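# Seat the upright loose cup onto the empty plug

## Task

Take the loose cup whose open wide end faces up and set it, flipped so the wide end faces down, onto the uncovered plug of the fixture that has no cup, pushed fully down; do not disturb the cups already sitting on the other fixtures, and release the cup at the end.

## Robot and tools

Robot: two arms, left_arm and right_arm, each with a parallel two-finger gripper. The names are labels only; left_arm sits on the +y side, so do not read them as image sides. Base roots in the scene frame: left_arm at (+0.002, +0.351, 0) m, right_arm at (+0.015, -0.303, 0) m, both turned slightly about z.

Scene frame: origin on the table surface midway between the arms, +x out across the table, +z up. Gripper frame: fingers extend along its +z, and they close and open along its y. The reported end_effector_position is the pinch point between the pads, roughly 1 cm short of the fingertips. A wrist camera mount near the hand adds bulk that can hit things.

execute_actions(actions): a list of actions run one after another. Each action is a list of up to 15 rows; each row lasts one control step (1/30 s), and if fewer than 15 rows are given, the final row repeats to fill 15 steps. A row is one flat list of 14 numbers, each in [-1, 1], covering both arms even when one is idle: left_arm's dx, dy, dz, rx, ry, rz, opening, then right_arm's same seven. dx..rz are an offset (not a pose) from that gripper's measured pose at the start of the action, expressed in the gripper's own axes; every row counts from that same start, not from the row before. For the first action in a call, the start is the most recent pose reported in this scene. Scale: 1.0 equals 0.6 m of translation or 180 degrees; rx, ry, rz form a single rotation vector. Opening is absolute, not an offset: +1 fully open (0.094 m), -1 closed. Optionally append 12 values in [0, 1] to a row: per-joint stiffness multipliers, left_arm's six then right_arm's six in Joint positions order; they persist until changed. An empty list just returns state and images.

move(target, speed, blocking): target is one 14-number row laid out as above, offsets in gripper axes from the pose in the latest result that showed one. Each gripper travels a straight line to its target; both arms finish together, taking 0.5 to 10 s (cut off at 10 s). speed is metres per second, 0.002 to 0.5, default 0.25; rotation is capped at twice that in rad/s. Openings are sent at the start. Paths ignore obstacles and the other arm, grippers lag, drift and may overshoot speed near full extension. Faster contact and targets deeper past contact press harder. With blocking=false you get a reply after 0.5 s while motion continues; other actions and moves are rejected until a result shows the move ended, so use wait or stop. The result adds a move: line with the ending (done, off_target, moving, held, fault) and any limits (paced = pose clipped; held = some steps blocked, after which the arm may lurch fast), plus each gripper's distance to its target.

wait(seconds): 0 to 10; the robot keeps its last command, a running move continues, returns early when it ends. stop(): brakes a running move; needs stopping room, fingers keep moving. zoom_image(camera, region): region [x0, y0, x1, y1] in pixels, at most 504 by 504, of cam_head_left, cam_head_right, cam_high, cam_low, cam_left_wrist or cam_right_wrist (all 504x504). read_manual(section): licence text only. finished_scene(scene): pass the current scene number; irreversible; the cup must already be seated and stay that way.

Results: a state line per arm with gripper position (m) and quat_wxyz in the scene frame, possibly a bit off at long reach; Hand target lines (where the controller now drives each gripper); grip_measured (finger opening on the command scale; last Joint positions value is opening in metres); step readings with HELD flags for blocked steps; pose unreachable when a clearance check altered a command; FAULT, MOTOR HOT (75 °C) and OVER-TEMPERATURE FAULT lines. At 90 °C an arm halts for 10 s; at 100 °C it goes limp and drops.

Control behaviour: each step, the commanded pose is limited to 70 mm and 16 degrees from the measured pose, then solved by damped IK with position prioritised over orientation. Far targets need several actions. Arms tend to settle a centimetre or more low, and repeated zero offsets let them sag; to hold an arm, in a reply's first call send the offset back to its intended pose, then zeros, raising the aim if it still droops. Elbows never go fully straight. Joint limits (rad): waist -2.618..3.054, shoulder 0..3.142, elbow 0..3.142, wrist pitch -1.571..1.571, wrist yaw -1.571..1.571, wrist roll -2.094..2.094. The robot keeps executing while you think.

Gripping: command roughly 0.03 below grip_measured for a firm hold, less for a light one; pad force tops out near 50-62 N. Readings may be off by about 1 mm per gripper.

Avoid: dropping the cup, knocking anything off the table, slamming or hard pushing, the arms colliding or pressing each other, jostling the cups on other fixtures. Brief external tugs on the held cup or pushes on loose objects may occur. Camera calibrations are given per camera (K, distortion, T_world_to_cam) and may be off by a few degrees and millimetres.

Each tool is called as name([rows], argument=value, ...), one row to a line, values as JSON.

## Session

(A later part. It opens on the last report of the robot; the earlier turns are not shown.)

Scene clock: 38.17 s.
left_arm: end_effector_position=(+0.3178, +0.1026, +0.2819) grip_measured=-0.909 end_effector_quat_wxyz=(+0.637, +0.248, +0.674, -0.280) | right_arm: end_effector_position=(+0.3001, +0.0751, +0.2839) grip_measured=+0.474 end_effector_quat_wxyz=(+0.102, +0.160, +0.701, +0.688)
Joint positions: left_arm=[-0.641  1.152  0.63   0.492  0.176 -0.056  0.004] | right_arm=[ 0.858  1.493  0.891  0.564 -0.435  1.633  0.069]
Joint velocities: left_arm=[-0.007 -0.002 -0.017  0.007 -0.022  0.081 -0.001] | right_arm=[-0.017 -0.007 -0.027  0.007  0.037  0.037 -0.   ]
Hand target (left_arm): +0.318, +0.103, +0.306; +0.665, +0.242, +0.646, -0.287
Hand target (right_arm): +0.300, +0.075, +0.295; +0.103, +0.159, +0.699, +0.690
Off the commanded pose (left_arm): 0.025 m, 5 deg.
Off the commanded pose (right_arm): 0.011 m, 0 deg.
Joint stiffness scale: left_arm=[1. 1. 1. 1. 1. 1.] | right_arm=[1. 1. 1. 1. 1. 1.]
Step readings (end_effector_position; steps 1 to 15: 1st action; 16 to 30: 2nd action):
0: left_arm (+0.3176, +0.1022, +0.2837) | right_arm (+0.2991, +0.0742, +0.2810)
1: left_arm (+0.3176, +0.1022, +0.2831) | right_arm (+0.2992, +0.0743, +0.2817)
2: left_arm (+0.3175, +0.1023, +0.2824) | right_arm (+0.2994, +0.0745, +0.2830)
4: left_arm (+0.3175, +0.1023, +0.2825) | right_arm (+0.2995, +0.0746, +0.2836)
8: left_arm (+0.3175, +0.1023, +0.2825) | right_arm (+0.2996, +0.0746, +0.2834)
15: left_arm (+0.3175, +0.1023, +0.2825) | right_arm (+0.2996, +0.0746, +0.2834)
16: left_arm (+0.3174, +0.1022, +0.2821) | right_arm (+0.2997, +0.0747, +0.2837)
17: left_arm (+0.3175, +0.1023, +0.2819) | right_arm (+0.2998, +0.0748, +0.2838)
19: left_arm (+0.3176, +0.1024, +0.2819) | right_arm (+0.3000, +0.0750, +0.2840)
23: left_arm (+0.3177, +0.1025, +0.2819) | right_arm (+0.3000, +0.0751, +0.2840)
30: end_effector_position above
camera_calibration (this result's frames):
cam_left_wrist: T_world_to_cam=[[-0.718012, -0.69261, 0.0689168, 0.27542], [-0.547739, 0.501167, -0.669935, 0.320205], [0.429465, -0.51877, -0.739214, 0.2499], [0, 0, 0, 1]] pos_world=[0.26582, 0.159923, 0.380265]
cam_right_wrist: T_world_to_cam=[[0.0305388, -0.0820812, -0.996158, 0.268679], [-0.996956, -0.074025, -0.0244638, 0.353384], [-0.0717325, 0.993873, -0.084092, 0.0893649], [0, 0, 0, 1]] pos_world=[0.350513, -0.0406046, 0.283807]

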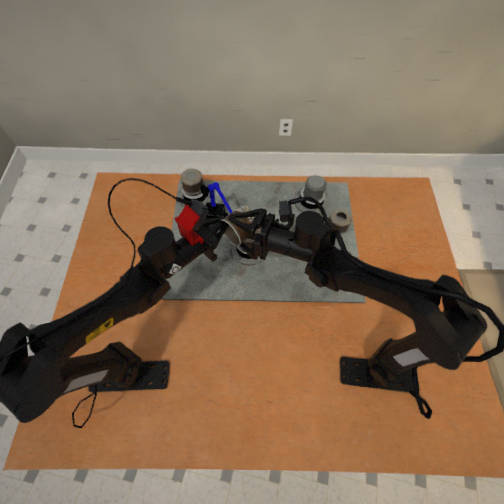

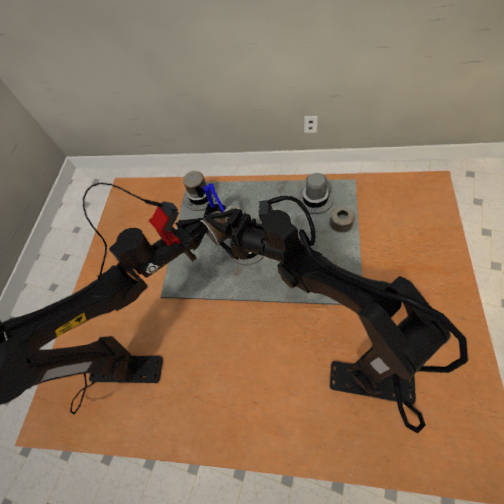

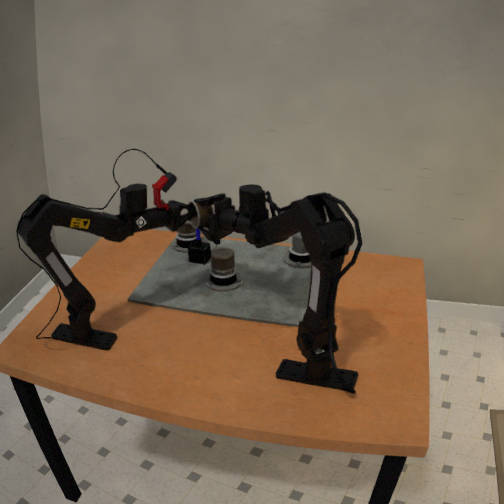

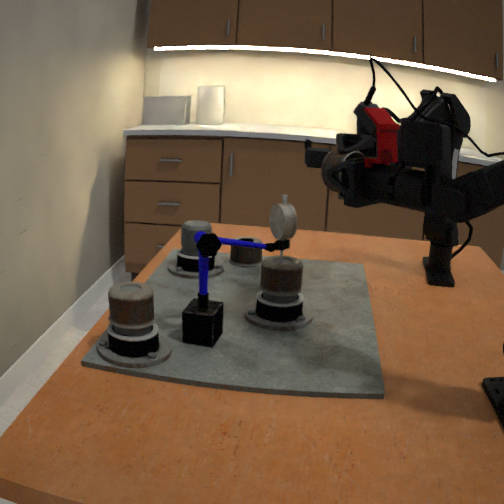

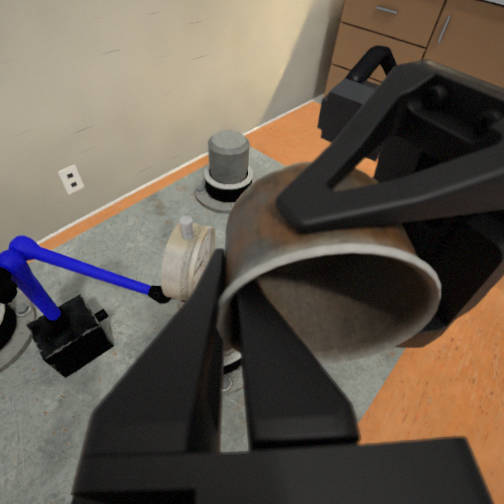

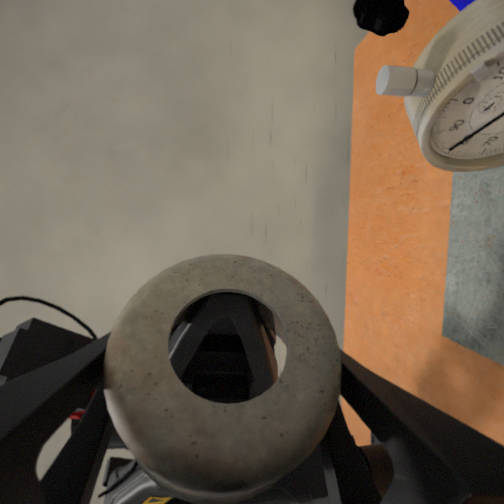

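execute_actions([
  [[-0.025,0,0,0,-0.015,0,-0.5,0,0.035,0,-0.01,0,0,0.4]],
  [[-0.025,0,-0.05,0,-0.015,0,-0.5,0,0.035,0,-0.01,0,0,0.4]],
  [[-0.02,0,-0.07,0,0,0,-0.5,0,0.035,0,-0.01,0,0,0.4]],
])

move(target=[0,0.1,-0.05,0,0,0,-0.5,0,0.07,-0.25,0,0,0,0.4], speed=0.2)

Scene clock: 40.43 s.
left_arm: end_effector_position=(+0.2711, +0.1441, +0.2996) grip_measured=-0.502 end_effector_quat_wxyz=(+0.647, +0.246, +0.663, -0.286) | right_arm: end_effector_position=(+0.2990, +0.0737, +0.2610) grip_measured=+0.474 end_effector_quat_wxyz=(+0.066, +0.200, +0.724, +0.657)
Joint positions: left_arm=[-0.583  0.829  0.534  0.295  0.24  -0.062  0.023] | right_arm=[ 0.858  1.493  0.895  0.457 -0.433  1.68   0.069]
Joint velocities: left_arm=[ 0.012 -0.007  0.002 -0.125  0.022 -0.037 -0.   ] | right_arm=[-0.012  0.002 -0.022  0.051  0.022  0.051  0.001]
Hand target (left_arm): +0.270, +0.147, +0.302; +0.647, +0.246, +0.663, -0.286
Hand target (right_arm): +0.302, +0.074, +0.291; +0.082, +0.184, +0.704, +0.682
Off the commanded pose (left_arm): 0.005 m, 0 deg.
Off the commanded pose (right_arm): 0.031 m, 4 deg.
Joint stiffness scale: left_arm=[1. 1. 1. 1. 1. 1.] | right_arm=[1. 1. 1. 1. 1. 1.]
Step readings (end_effector_position; steps 1 to 15: 1st action; 16 to 30: 2nd action; 31 to 45: 3rd action):
0: left_arm (+0.3178, +0.1026, +0.2819) | right_arm (+0.3001, +0.0751, +0.2839)
1: left_arm (+0.3178, +0.1026, +0.2818) | right_arm (+0.3001, +0.0751, +0.2839)
2: left_arm (+0.3178, +0.1026, +0.2827) | right_arm (+0.3001, +0.0751, +0.2828)
4: left_arm (+0.3179, +0.1026, +0.2841) | right_arm (+0.3000, +0.0750, +0.2793)
8: left_arm (+0.3179, +0.1026, +0.2844) | right_arm (+0.2999, +0.0749, +0.2772)
15: left_arm (+0.3179, +0.1026, +0.2844) | right_arm (+0.2999, +0.0749, +0.2772)
16: left_arm (+0.3161, +0.1041, +0.2843) | right_arm (+0.2999, +0.0749, +0.2764)
17: left_arm (+0.3121, +0.1080, +0.2839) | right_arm (+0.2998, +0.0748, +0.2752)
19: left_arm (+0.3046, +0.1150, +0.2875) | right_arm (+0.2997, +0.0746, +0.2721)
23: left_arm (+0.2988, +0.1173, +0.2920) | right_arm (+0.3000, +0.0747, +0.2726)
30: left_arm (+0.2988, +0.1175, +0.2905) | right_arm (+0.2999, +0.0746, +0.2709)
31: left_arm (+0.2964, +0.1198, +0.2900) | right_arm (+0.2998, +0.0745, +0.2700)
32: left_arm (+0.2915, +0.1258, +0.2892) | right_arm (+0.2997, +0.0744, +0.2688)
34: left_arm (+0.2813, +0.1369, +0.2965) | right_arm (+0.2994, +0.0742, +0.2655)
38: left_arm (+0.2719, +0.1448, +0.3101) | right_arm (+0.2991, +0.0739, +0.2623)
45: end_effector_position above
camera_calibration (this result's frames):
cam_left_wrist: T_world_to_cam=[[-0.723423, -0.687089, 0.0675803, 0.270561], [-0.529793, 0.489699, -0.69247, 0.289216], [0.442695, -0.536752, -0.718275, 0.297293], [0, 0, 0, 1]] pos_world=[0.217344, 0.203843, 0.395527]
cam_right_wrist: T_world_to_cam=[[-0.087423, -0.135781, -0.986874, 0.28259], [-0.99303, -0.066735, 0.0971501, 0.31822], [-0.0790501, 0.988489, -0.129, 0.103011], [0, 0, 0, 1]] pos_world=[0.34885, -0.0422182, 0.261254]

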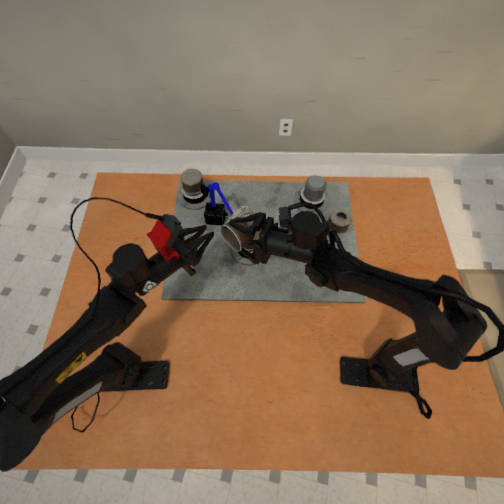

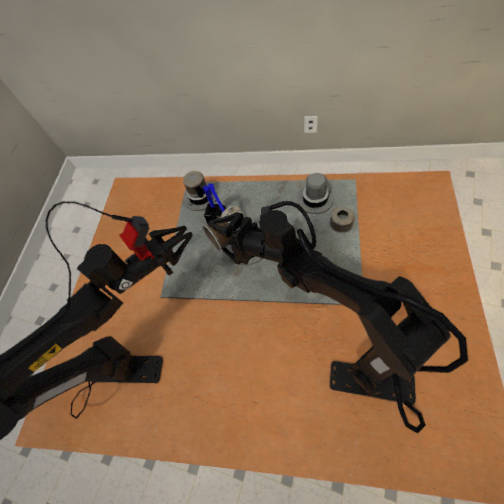

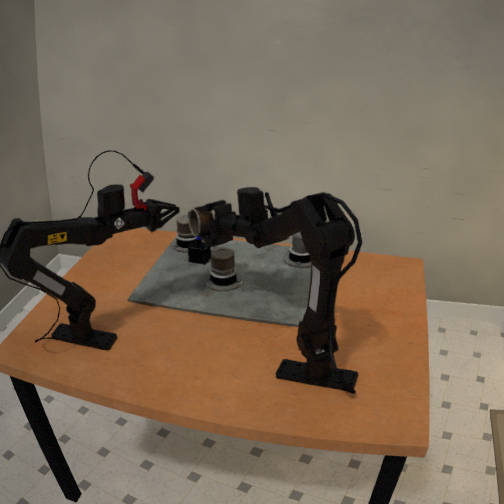

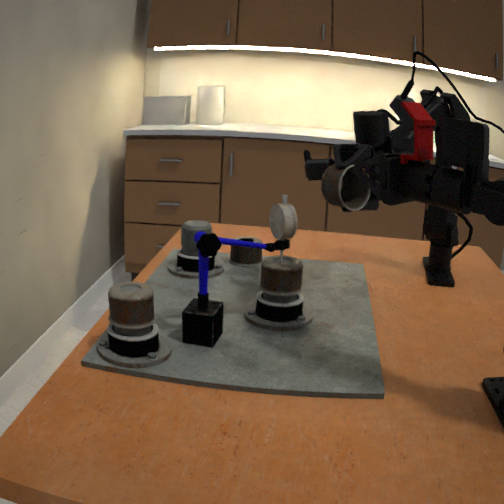

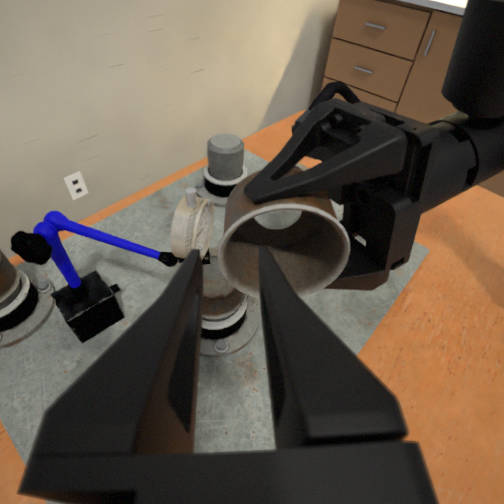

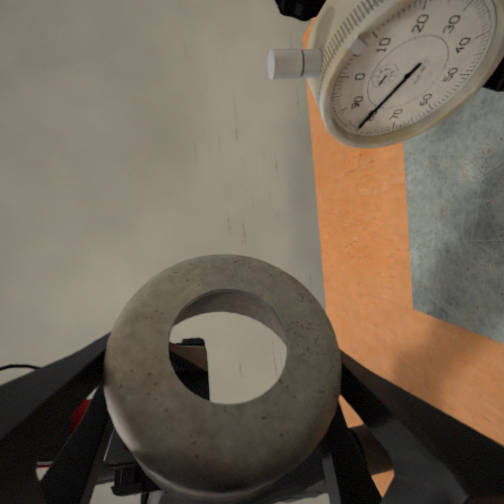

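Scene clock: 41.93 s.
left_arm: end_effector_position=(+0.2915, +0.2046, +0.2953) grip_measured=-0.502 end_effector_quat_wxyz=(+0.643, +0.246, +0.666, -0.287) | right_arm: end_effector_position=(+0.2581, -0.0586, +0.3044) grip_measured=+0.474 end_effector_quat_wxyz=(+0.049, +0.221, +0.732, +0.643)
Joint positions: left_arm=[-0.189  0.829  0.525  0.294  0.635 -0.061  0.023] | right_arm=[ 0.511  0.995  0.798 -0.039 -0.771  1.622  0.069]
Joint velocities: left_arm=[-0.012  0.007 -0.022 -0.022  0.007 -0.051 -0.   ] | right_arm=[ 0.002 -0.002  0.007 -0.007 -0.095 -0.037  0.001]
Hand target (left_arm): +0.292, +0.207, +0.296; +0.647, +0.248, +0.663, -0.284
Hand target (right_arm): +0.255, -0.062, +0.320; +0.067, +0.199, +0.725, +0.656
Off the commanded pose (left_arm): 0.003 m, 1 deg.
Off the commanded pose (right_arm): 0.018 m, 4 deg.
Joint stiffness scale: left_arm=[1. 1. 1. 1. 1. 1.] | right_arm=[1. 1. 1. 1. 1. 1.]
move: off_target (right_arm)
camera_calibration (this result's frames):
cam_left_wrist: T_world_to_cam=[[-0.723585, -0.686424, 0.0724349, 0.325656], [-0.535407, 0.491946, -0.686534, 0.266838], [0.435619, -0.535548, -0.723481, 0.320943], [0, 0, 0, 1]] pos_world=[0.238697, 0.264149, 0.3918]
cam_right_wrist: T_world_to_cam=[[-0.146913, -0.156095, -0.976755, 0.314898], [-0.98583, -0.0577269, 0.157503, 0.244895], [-0.0809704, 0.986054, -0.145402, 0.241583], [0, 0, 0, 1]] pos_world=[0.307248, -0.174923, 0.304133]

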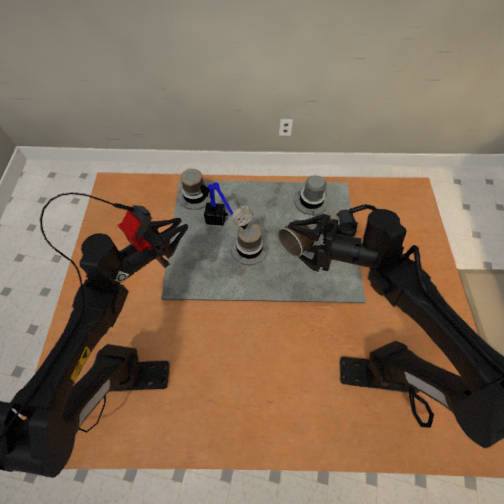

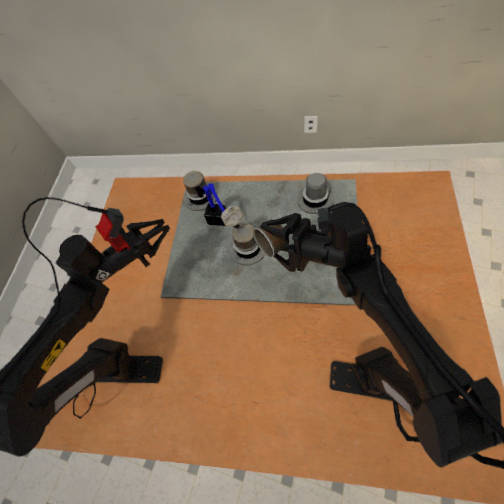

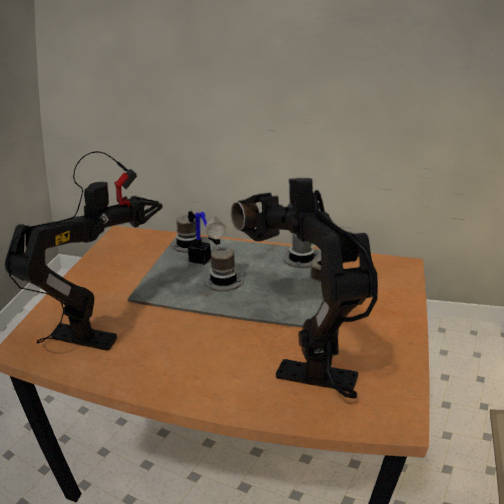

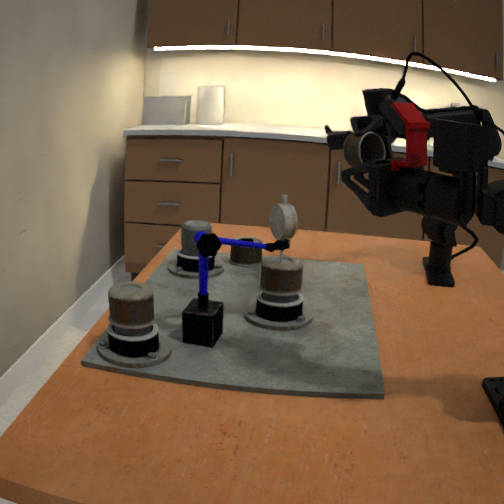

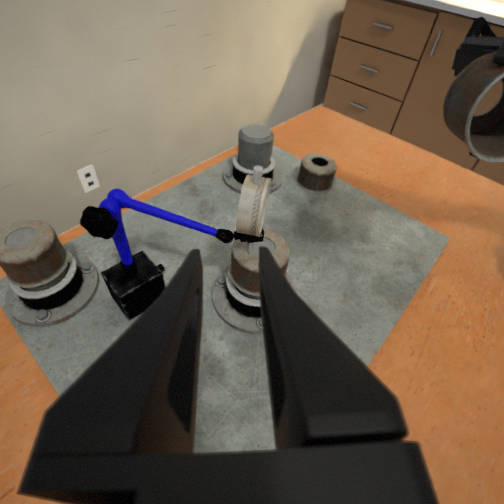

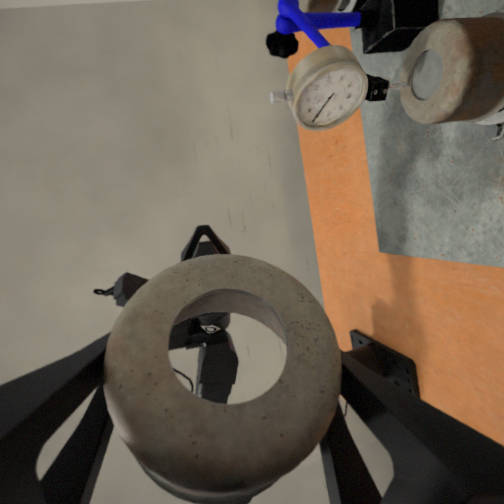

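move(target=[0,0,0,0,0,0,-0.5,-0.56,-0.018,0.017,0.285,-0.286,-0.407,0.4])

Scene clock: 47.03 s.
left_arm: end_effector_position=(+0.2914, +0.2045, +0.2953) grip_measured=-0.502 end_effector_quat_wxyz=(+0.643, +0.246, +0.666, -0.287) | right_arm: end_effector_position=(+0.5455, -0.1730, +0.1947) grip_measured=+0.474 end_effector_quat_wxyz=(+0.556, -0.010, +0.831, +0.001)
Joint positions: left_arm=[-0.189  0.829  0.525  0.294  0.635 -0.061  0.023] | right_arm=[0.428 1.818 1.239 0.169 0.295 0.116 0.069]
Joint velocities: left_arm=[ 0.002 -0.012  0.002  0.037  0.022 -0.007 -0.   ] | right_arm=[-0.017  0.007 -0.007  0.037 -0.051  0.022  0.002]
Hand target (left_arm): +0.292, +0.205, +0.295; +0.643, +0.246, +0.666, -0.287
Hand target (right_arm): +0.558, -0.178, +0.227; +0.594, +0.004, +0.805, +0.003
Off the commanded pose (left_arm): 0.000 m, 0 deg.
Off the commanded pose (right_arm): 0.031 m, 5 deg.
Joint stiffness scale: left_arm=[1. 1. 1. 1. 1. 1.] | right_arm=[1. 1. 1. 1. 1. 1.]
move: off_target (right_arm)
camera_calibration (this result's frames):
cam_left_wrist: T_world_to_cam=[[-0.724109, -0.685871, 0.0724405, 0.325558], [-0.535032, 0.492349, -0.686537, 0.266644], [0.43521, -0.535885, -0.723478, 0.32112], [0, 0, 0, 1]] pos_world=[0.238648, 0.264092, 0.391801]
cam_right_wrist: T_world_to_cam=[[0.04048, -0.988408, 0.146322, -0.232699], [-0.736904, -0.128431, -0.663686, 0.550769], [0.674785, -0.0809595, -0.733561, -0.120674], [0, 0, 0, 1]] pos_world=[0.496712, -0.169035, 0.311065]

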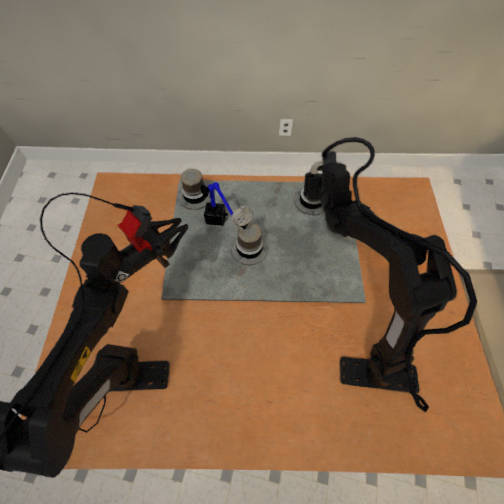

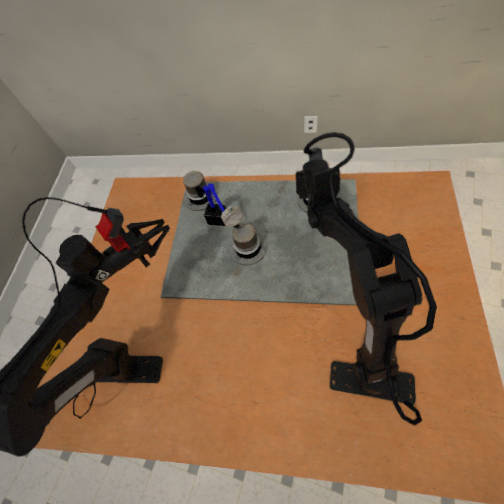

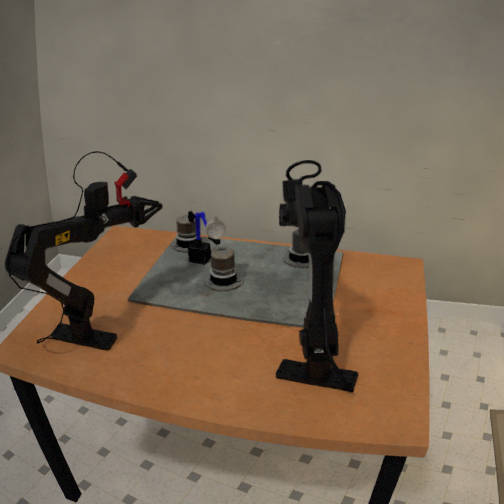

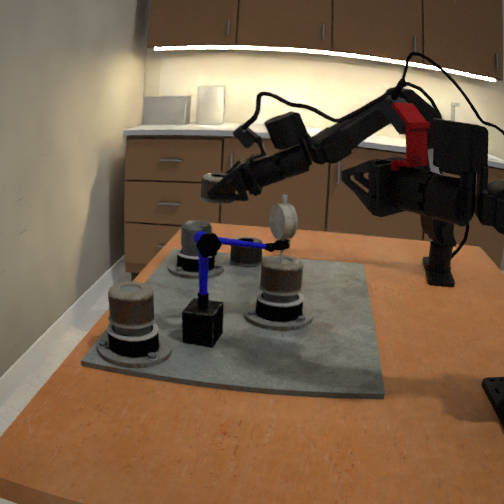

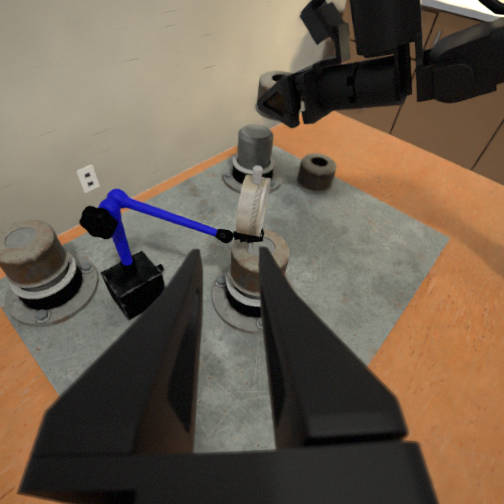

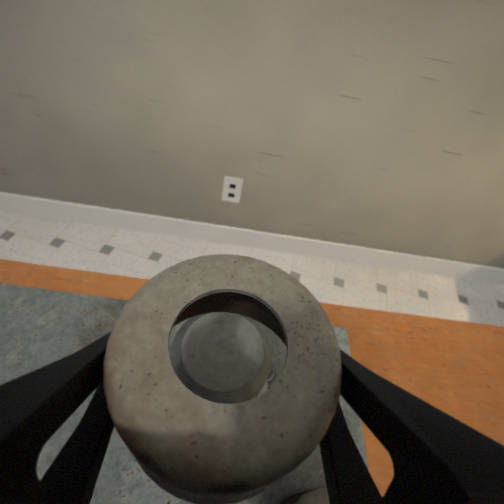

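execute_actions([
  [[0,0,0,0,0,0,-0.5,-0.05,0,0.01,0,-0.027,0,0.4],[0,0,0,0,0,0,-0.5,-0.048,0,0.02,0,-0.027,0,0.4],[0,0,0,0,0,0,-0.5,-0.045,0,0.03,0,-0.027,0,0.4],[0,0,0,0,0,0,-0.5,-0.04,0,0.04,0,-0.027,0,0.4],[0,0,0,0,0,0,-0.5,-0.036,0,0.05,0,-0.027,0,0.4],[0,0,0,0,0,0,-0.5,-0.032,0,0.06,0,-0.027,0,0.4],[0,0,0,0,0,0,-0.5,-0.028,0,0.07,0,-0.027,0,0.4],[0,0,0,0,0,0,-0.5,-0.024,0,0.08,0,-0.027,0,0.4],[0,0,0,0,0,0,-0.5,-0.02,0,0.09,0,-0.027,0,0.4],[0,0,0,0,0,0,-0.5,-0.016,-0.003,0.098,0,-0.027,0,0.4]],
])

wait(seconds=0.5)

zoom_image(camera="cam_low", region=[150, 160, 290, 290])

zoom_image(camera="cam_left_wrist", region=[200, 60, 340, 200])

Scene clock: 49.73 s.
left_arm: end_effector_position=(+0.2914, +0.2045, +0.2953) grip_measured=-0.502 end_effector_quat_wxyz=(+0.643, +0.246, +0.666, -0.287) | right_arm: end_effector_position=(+0.5865, -0.1744, +0.1362) grip_measured=+0.474 end_effector_quat_wxyz=(+0.541, -0.019, +0.841, -0.009)
Joint positions: left_arm=[-0.189  0.829  0.525  0.294  0.635 -0.061  0.023] | right_arm=[0.394 2.042 1.334 0.263 0.268 0.086 0.069]
Joint velocities: left_arm=[ 0.007  0.002 -0.017 -0.051 -0.022 -0.066 -0.001] | right_arm=[ 0.002  0.002  0.002  0.022 -0.022 -0.037 -0.   ]
Hand target (left_arm): +0.291, +0.205, +0.295; +0.643, +0.246, +0.666, -0.287
Hand target (right_arm): +0.600, -0.174, +0.182; +0.591, -0.010, +0.807, +0.002
Off the commanded pose (left_arm): 0.000 m, 0 deg.
Off the commanded pose (right_arm): 0.048 m, 7 deg.
Joint stiffness scale: left_arm=[1. 1. 1. 1. 1. 1.] | right_arm=[1. 1. 1. 1. 1. 1.]
Step readings (end_effector_position):
0: left_arm (+0.2914, +0.2045, +0.2953) | right_arm (+0.5456, -0.1729, +0.1950)
1: left_arm (+0.2914, +0.2045, +0.2953) | right_arm (+0.5459, -0.1728, +0.1945)
2: left_arm (+0.2914, +0.2045, +0.2953) | right_arm (+0.5472, -0.1724, +0.1944)
4: left_arm (+0.2914, +0.2045, +0.2953) | right_arm (+0.5534, -0.1708, +0.1920)
8: left_arm (+0.2914, +0.2045, +0.2953) | right_arm (+0.5711, -0.1695, +0.1758)
15: end_effector_position above
camera_calibration (this result's frames):
cam_left_wrist: T_world_to_cam=[[-0.724109, -0.685871, 0.0724405, 0.325558], [-0.535032, 0.492349, -0.686537, 0.266644], [0.43521, -0.535885, -0.723478, 0.32112], [0, 0, 0, 1]] pos_world=[0.238648, 0.264092, 0.391801]
cam_right_wrist: T_world_to_cam=[[0.0491589, -0.983881, 0.171937, -0.234983], [-0.759934, -0.148553, -0.632797, 0.547696], [0.648138, -0.0995534, -0.754987, -0.176094], [0, 0, 0, 1]] pos_world=[0.541898, -0.167364, 0.254034]

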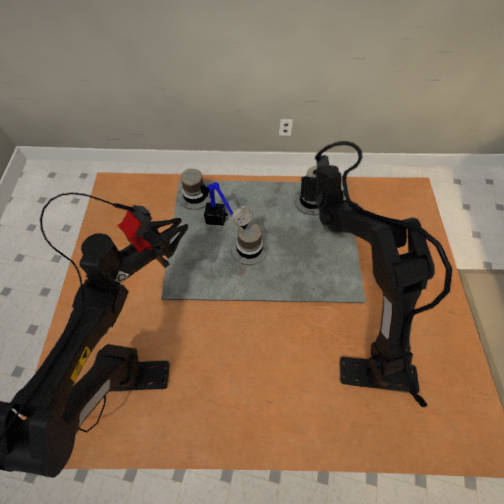

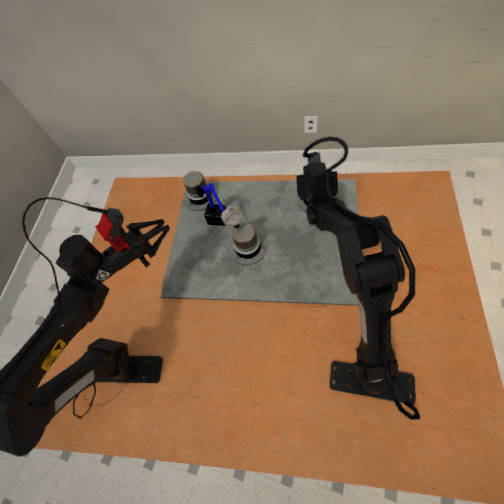

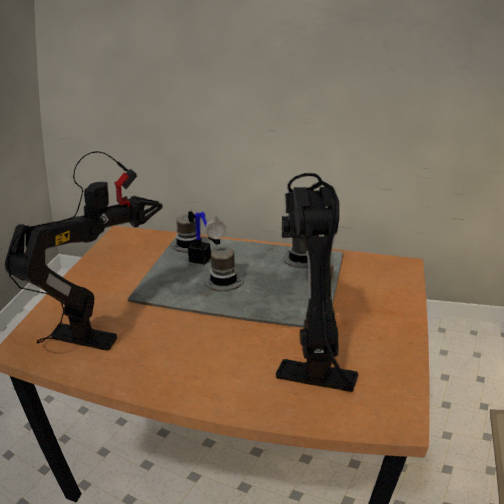

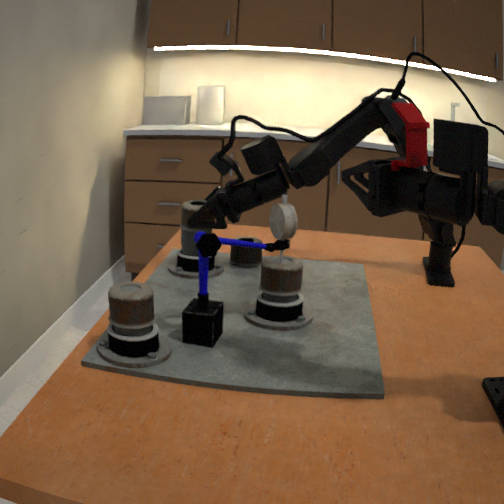

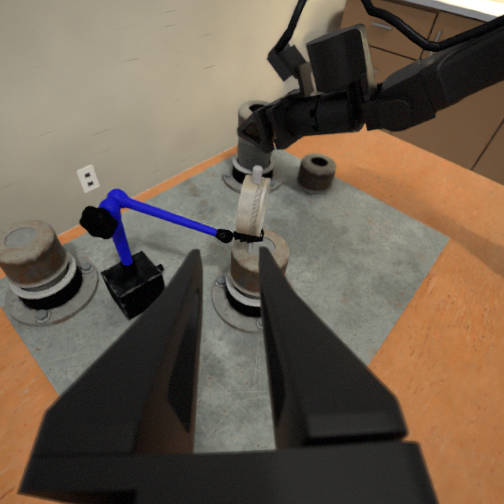

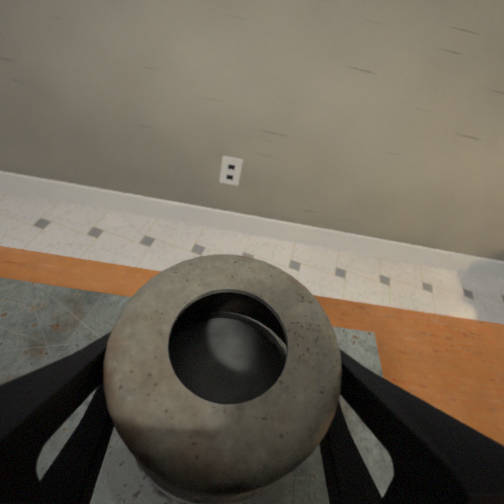

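Scene clock: 50.23 s.
left_arm: end_effector_position=(+0.2914, +0.2045, +0.2953) grip_measured=-0.502 end_effector_quat_wxyz=(+0.643, +0.246, +0.666, -0.287) | right_arm: end_effector_position=(+0.5875, -0.1737, +0.1384) grip_measured=+0.474 end_effector_quat_wxyz=(+0.545, -0.019, +0.838, -0.008)
Joint positions: left_arm=[-0.189  0.829  0.525  0.294  0.635 -0.061  0.023] | right_arm=[0.394 2.042 1.334 0.273 0.266 0.084 0.069]
Joint velocities: left_arm=[-0.012  0.012  0.007  0.022 -0.066 -0.007  0.   ] | right_arm=[-0.012 -0.007 -0.007 -0.022  0.007  0.022 -0.001]
Hand target (left_arm): +0.291, +0.205, +0.295; +0.643, +0.246, +0.666, -0.287
Hand target (right_arm): +0.600, -0.174, +0.182; +0.590, -0.010, +0.807, +0.002
Off the commanded pose (left_arm): 0.000 m, 0 deg.
Off the commanded pose (right_arm): 0.046 m, 7 deg.
Joint stiffness scale: left_arm=[1. 1. 1. 1. 1. 1.] | right_arm=[1. 1. 1. 1. 1. 1.]
wait: 0.50 s; at rest by 0.27 s
camera_calibration (this result's frames):
cam_left_wrist: T_world_to_cam=[[-0.724109, -0.685871, 0.0724405, 0.325558], [-0.535032, 0.492349, -0.686537, 0.266644], [0.43521, -0.535885, -0.723478, 0.32112], [0, 0, 0, 1]] pos_world=[0.238648, 0.264092, 0.391801]
cam_right_wrist: T_world_to_cam=[[0.0499827, -0.984113, 0.170361, -0.235078], [-0.753443, -0.149124, -0.640379, 0.547091], [0.655611, -0.0963498, -0.748927, -0.179671], [0, 0, 0, 1]] pos_world=[0.541746, -0.16707, 0.255834]

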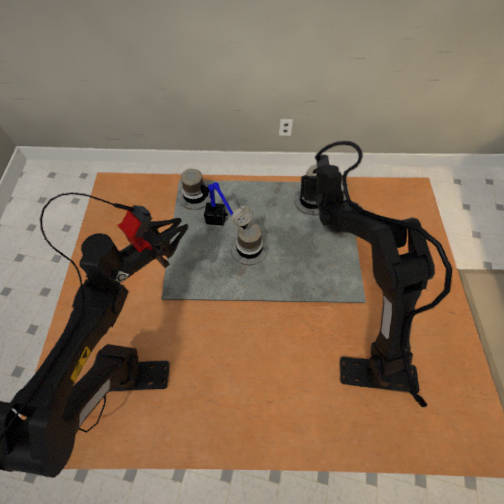

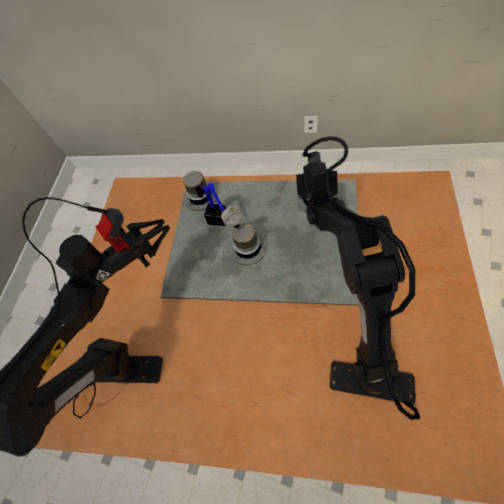

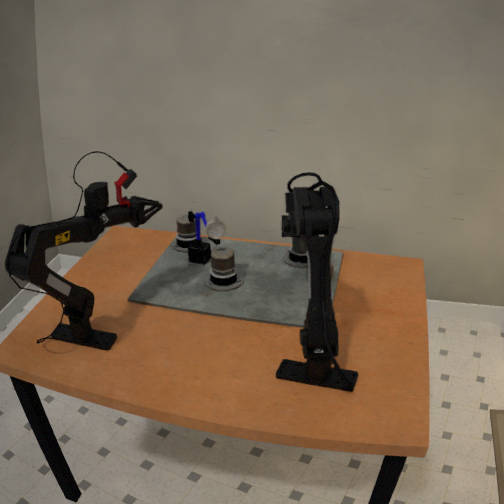

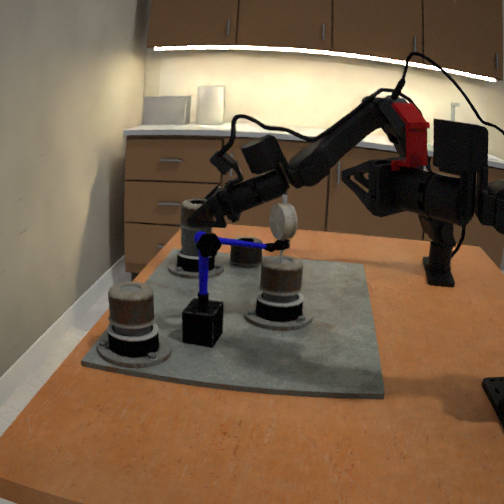

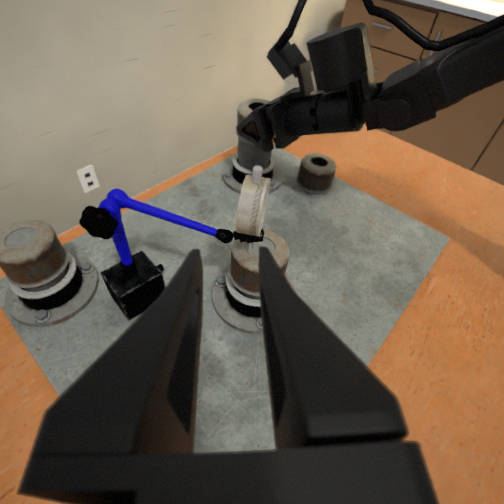

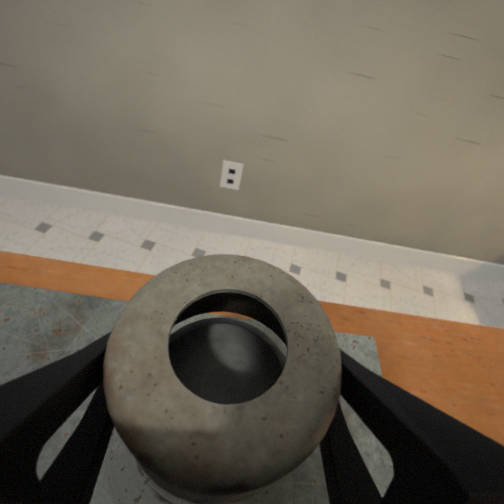

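Region (150, 160, 290, 290) of cam_low's 504x504 image, scaled by 3.600, with more detail than that image has; it fills the top 468 rows of this view, and the rest is white.

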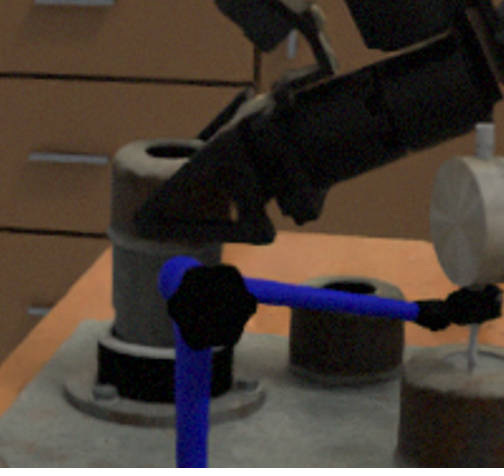

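Region (200, 60, 340, 200) of cam_left_wrist's 504x504 image, scaled by 3.600, with more detail than that image has.

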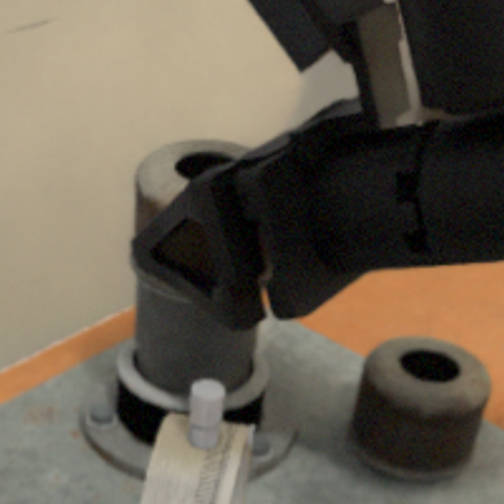

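execute_actions([
  [[0,0,0,0,0,0,-0.5,-0.062,0.002,0.002,0,-0.038,0.015,0.4]],
  [[0,0,0,0,0,0,-0.5,-0.06,0,0.0,0,-0.036,0.008,0.4]],
])

zoom_image(camera="cam_low", region=[150, 160, 290, 290])

Scene clock: 52.07 s.
left_arm: end_effector_position=(+0.2914, +0.2045, +0.2953) grip_measured=-0.502 end_effector_quat_wxyz=(+0.643, +0.246, +0.666, -0.287) | right_arm: end_effector_position=(+0.5944, -0.1716, +0.1552) grip_measured=+0.474 end_effector_quat_wxyz=(+0.575, -0.009, +0.818, +0.004)
Joint positions: left_arm=[-0.189  0.829  0.525  0.294  0.635 -0.061  0.023] | right_arm=[0.394 2.042 1.334 0.35  0.266 0.093 0.069]
Joint velocities: left_arm=[ 0.007  0.007 -0.017  0.051  0.007  0.037 -0.   ] | right_arm=[ 0.012 -0.002 -0.012 -0.037  0.007  0.007 -0.   ]
Hand target (left_arm): +0.291, +0.205, +0.295; +0.643, +0.246, +0.666, -0.287
Hand target (right_arm): +0.603, -0.172, +0.181; +0.607, -0.002, +0.795, +0.008
Off the commanded pose (left_arm): 0.000 m, 0 deg.
Off the commanded pose (right_arm): 0.028 m, 5 deg.
Joint stiffness scale: left_arm=[1. 1. 1. 1. 1. 1.] | right_arm=[1. 1. 1. 1. 1. 1.]
Step readings (end_effector_position; steps 1 to 15: 1st action; 16 to 30: 2nd action):
0: left_arm (+0.2914, +0.2045, +0.2953) | right_arm (+0.5875, -0.1737, +0.1384)
1: left_arm (+0.2914, +0.2045, +0.2953) | right_arm (+0.5879, -0.1736, +0.1393)
2: left_arm (+0.2914, +0.2045, +0.2953) | right_arm (+0.5885, -0.1734, +0.1401)
4: left_arm (+0.2914, +0.2045, +0.2953) | right_arm (+0.5896, -0.1731, +0.1428)
8: left_arm (+0.2914, +0.2045, +0.2953) | right_arm (+0.5909, -0.1727, +0.1459)
15: left_arm (+0.2914, +0.2045, +0.2953) | right_arm (+0.5915, -0.1725, +0.1473)
16: left_arm (+0.2914, +0.2045, +0.2953) | right_arm (+0.5918, -0.1724, +0.1481)
17: left_arm (+0.2914, +0.2045, +0.2953) | right_arm (+0.5921, -0.1723, +0.1491)
19: left_arm (+0.2914, +0.2045, +0.2953) | right_arm (+0.5930, -0.1720, +0.1514)
23: left_arm (+0.2914, +0.2045, +0.2953) | right_arm (+0.5940, -0.1717, +0.1540)
30: end_effector_position above
camera_calibration (this result's frames):
cam_left_wrist: T_world_to_cam=[[-0.724109, -0.685871, 0.0724405, 0.325558], [-0.535032, 0.492349, -0.686537, 0.266644], [0.43521, -0.535885, -0.723478, 0.32112], [0, 0, 0, 1]] pos_world=[0.238648, 0.264092, 0.391801]
cam_right_wrist: T_world_to_cam=[[0.0354739, -0.989017, 0.143482, -0.224221], [-0.705166, -0.126507, -0.697665, 0.547443], [0.708154, -0.0764298, -0.701909, -0.206536], [0, 0, 0, 1]] pos_world=[0.540252, -0.168288, 0.269134]

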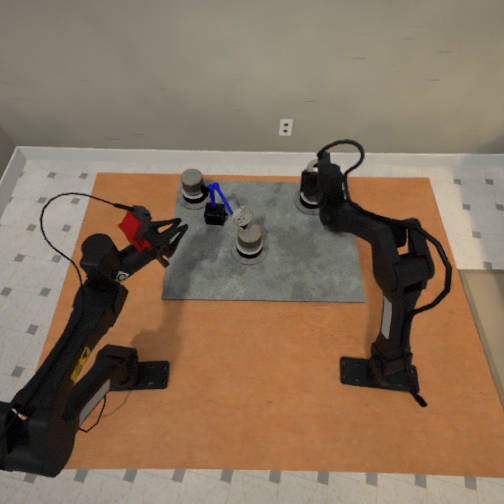

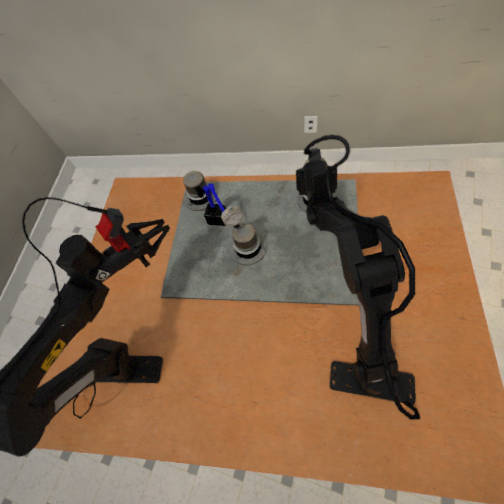

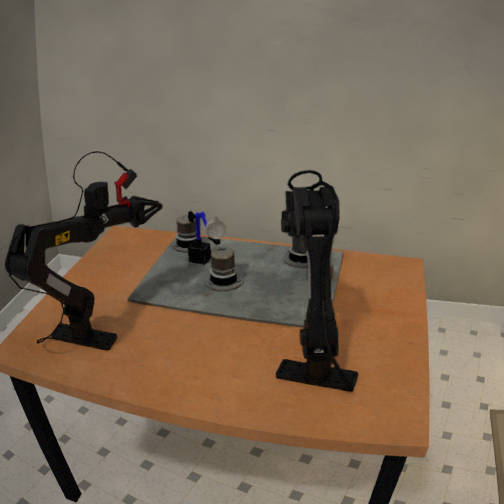

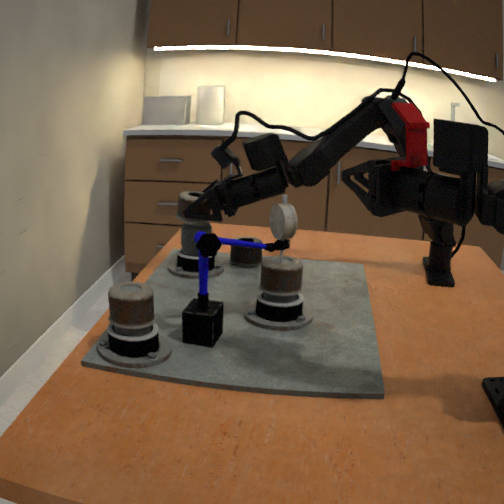

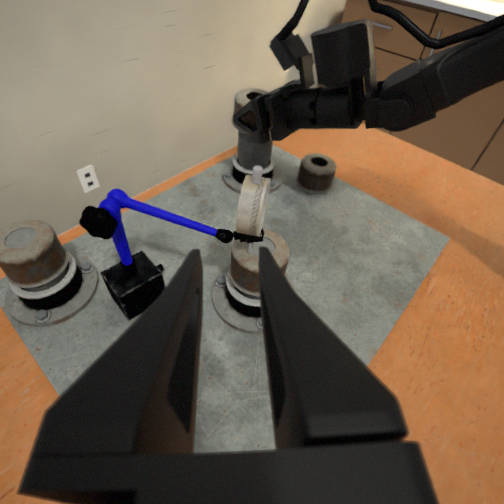

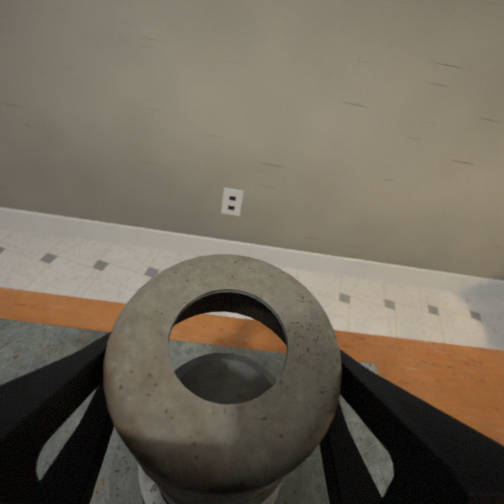

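Region (150, 160, 290, 290) of cam_low's 504x504 image, scaled by 3.600, with more detail than that image has; it fills the top 468 rows of this view, and the rest is white.

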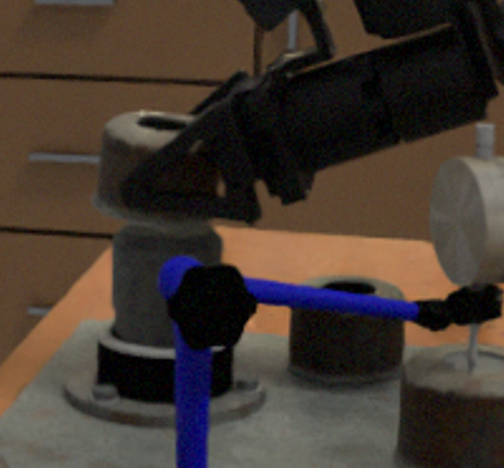

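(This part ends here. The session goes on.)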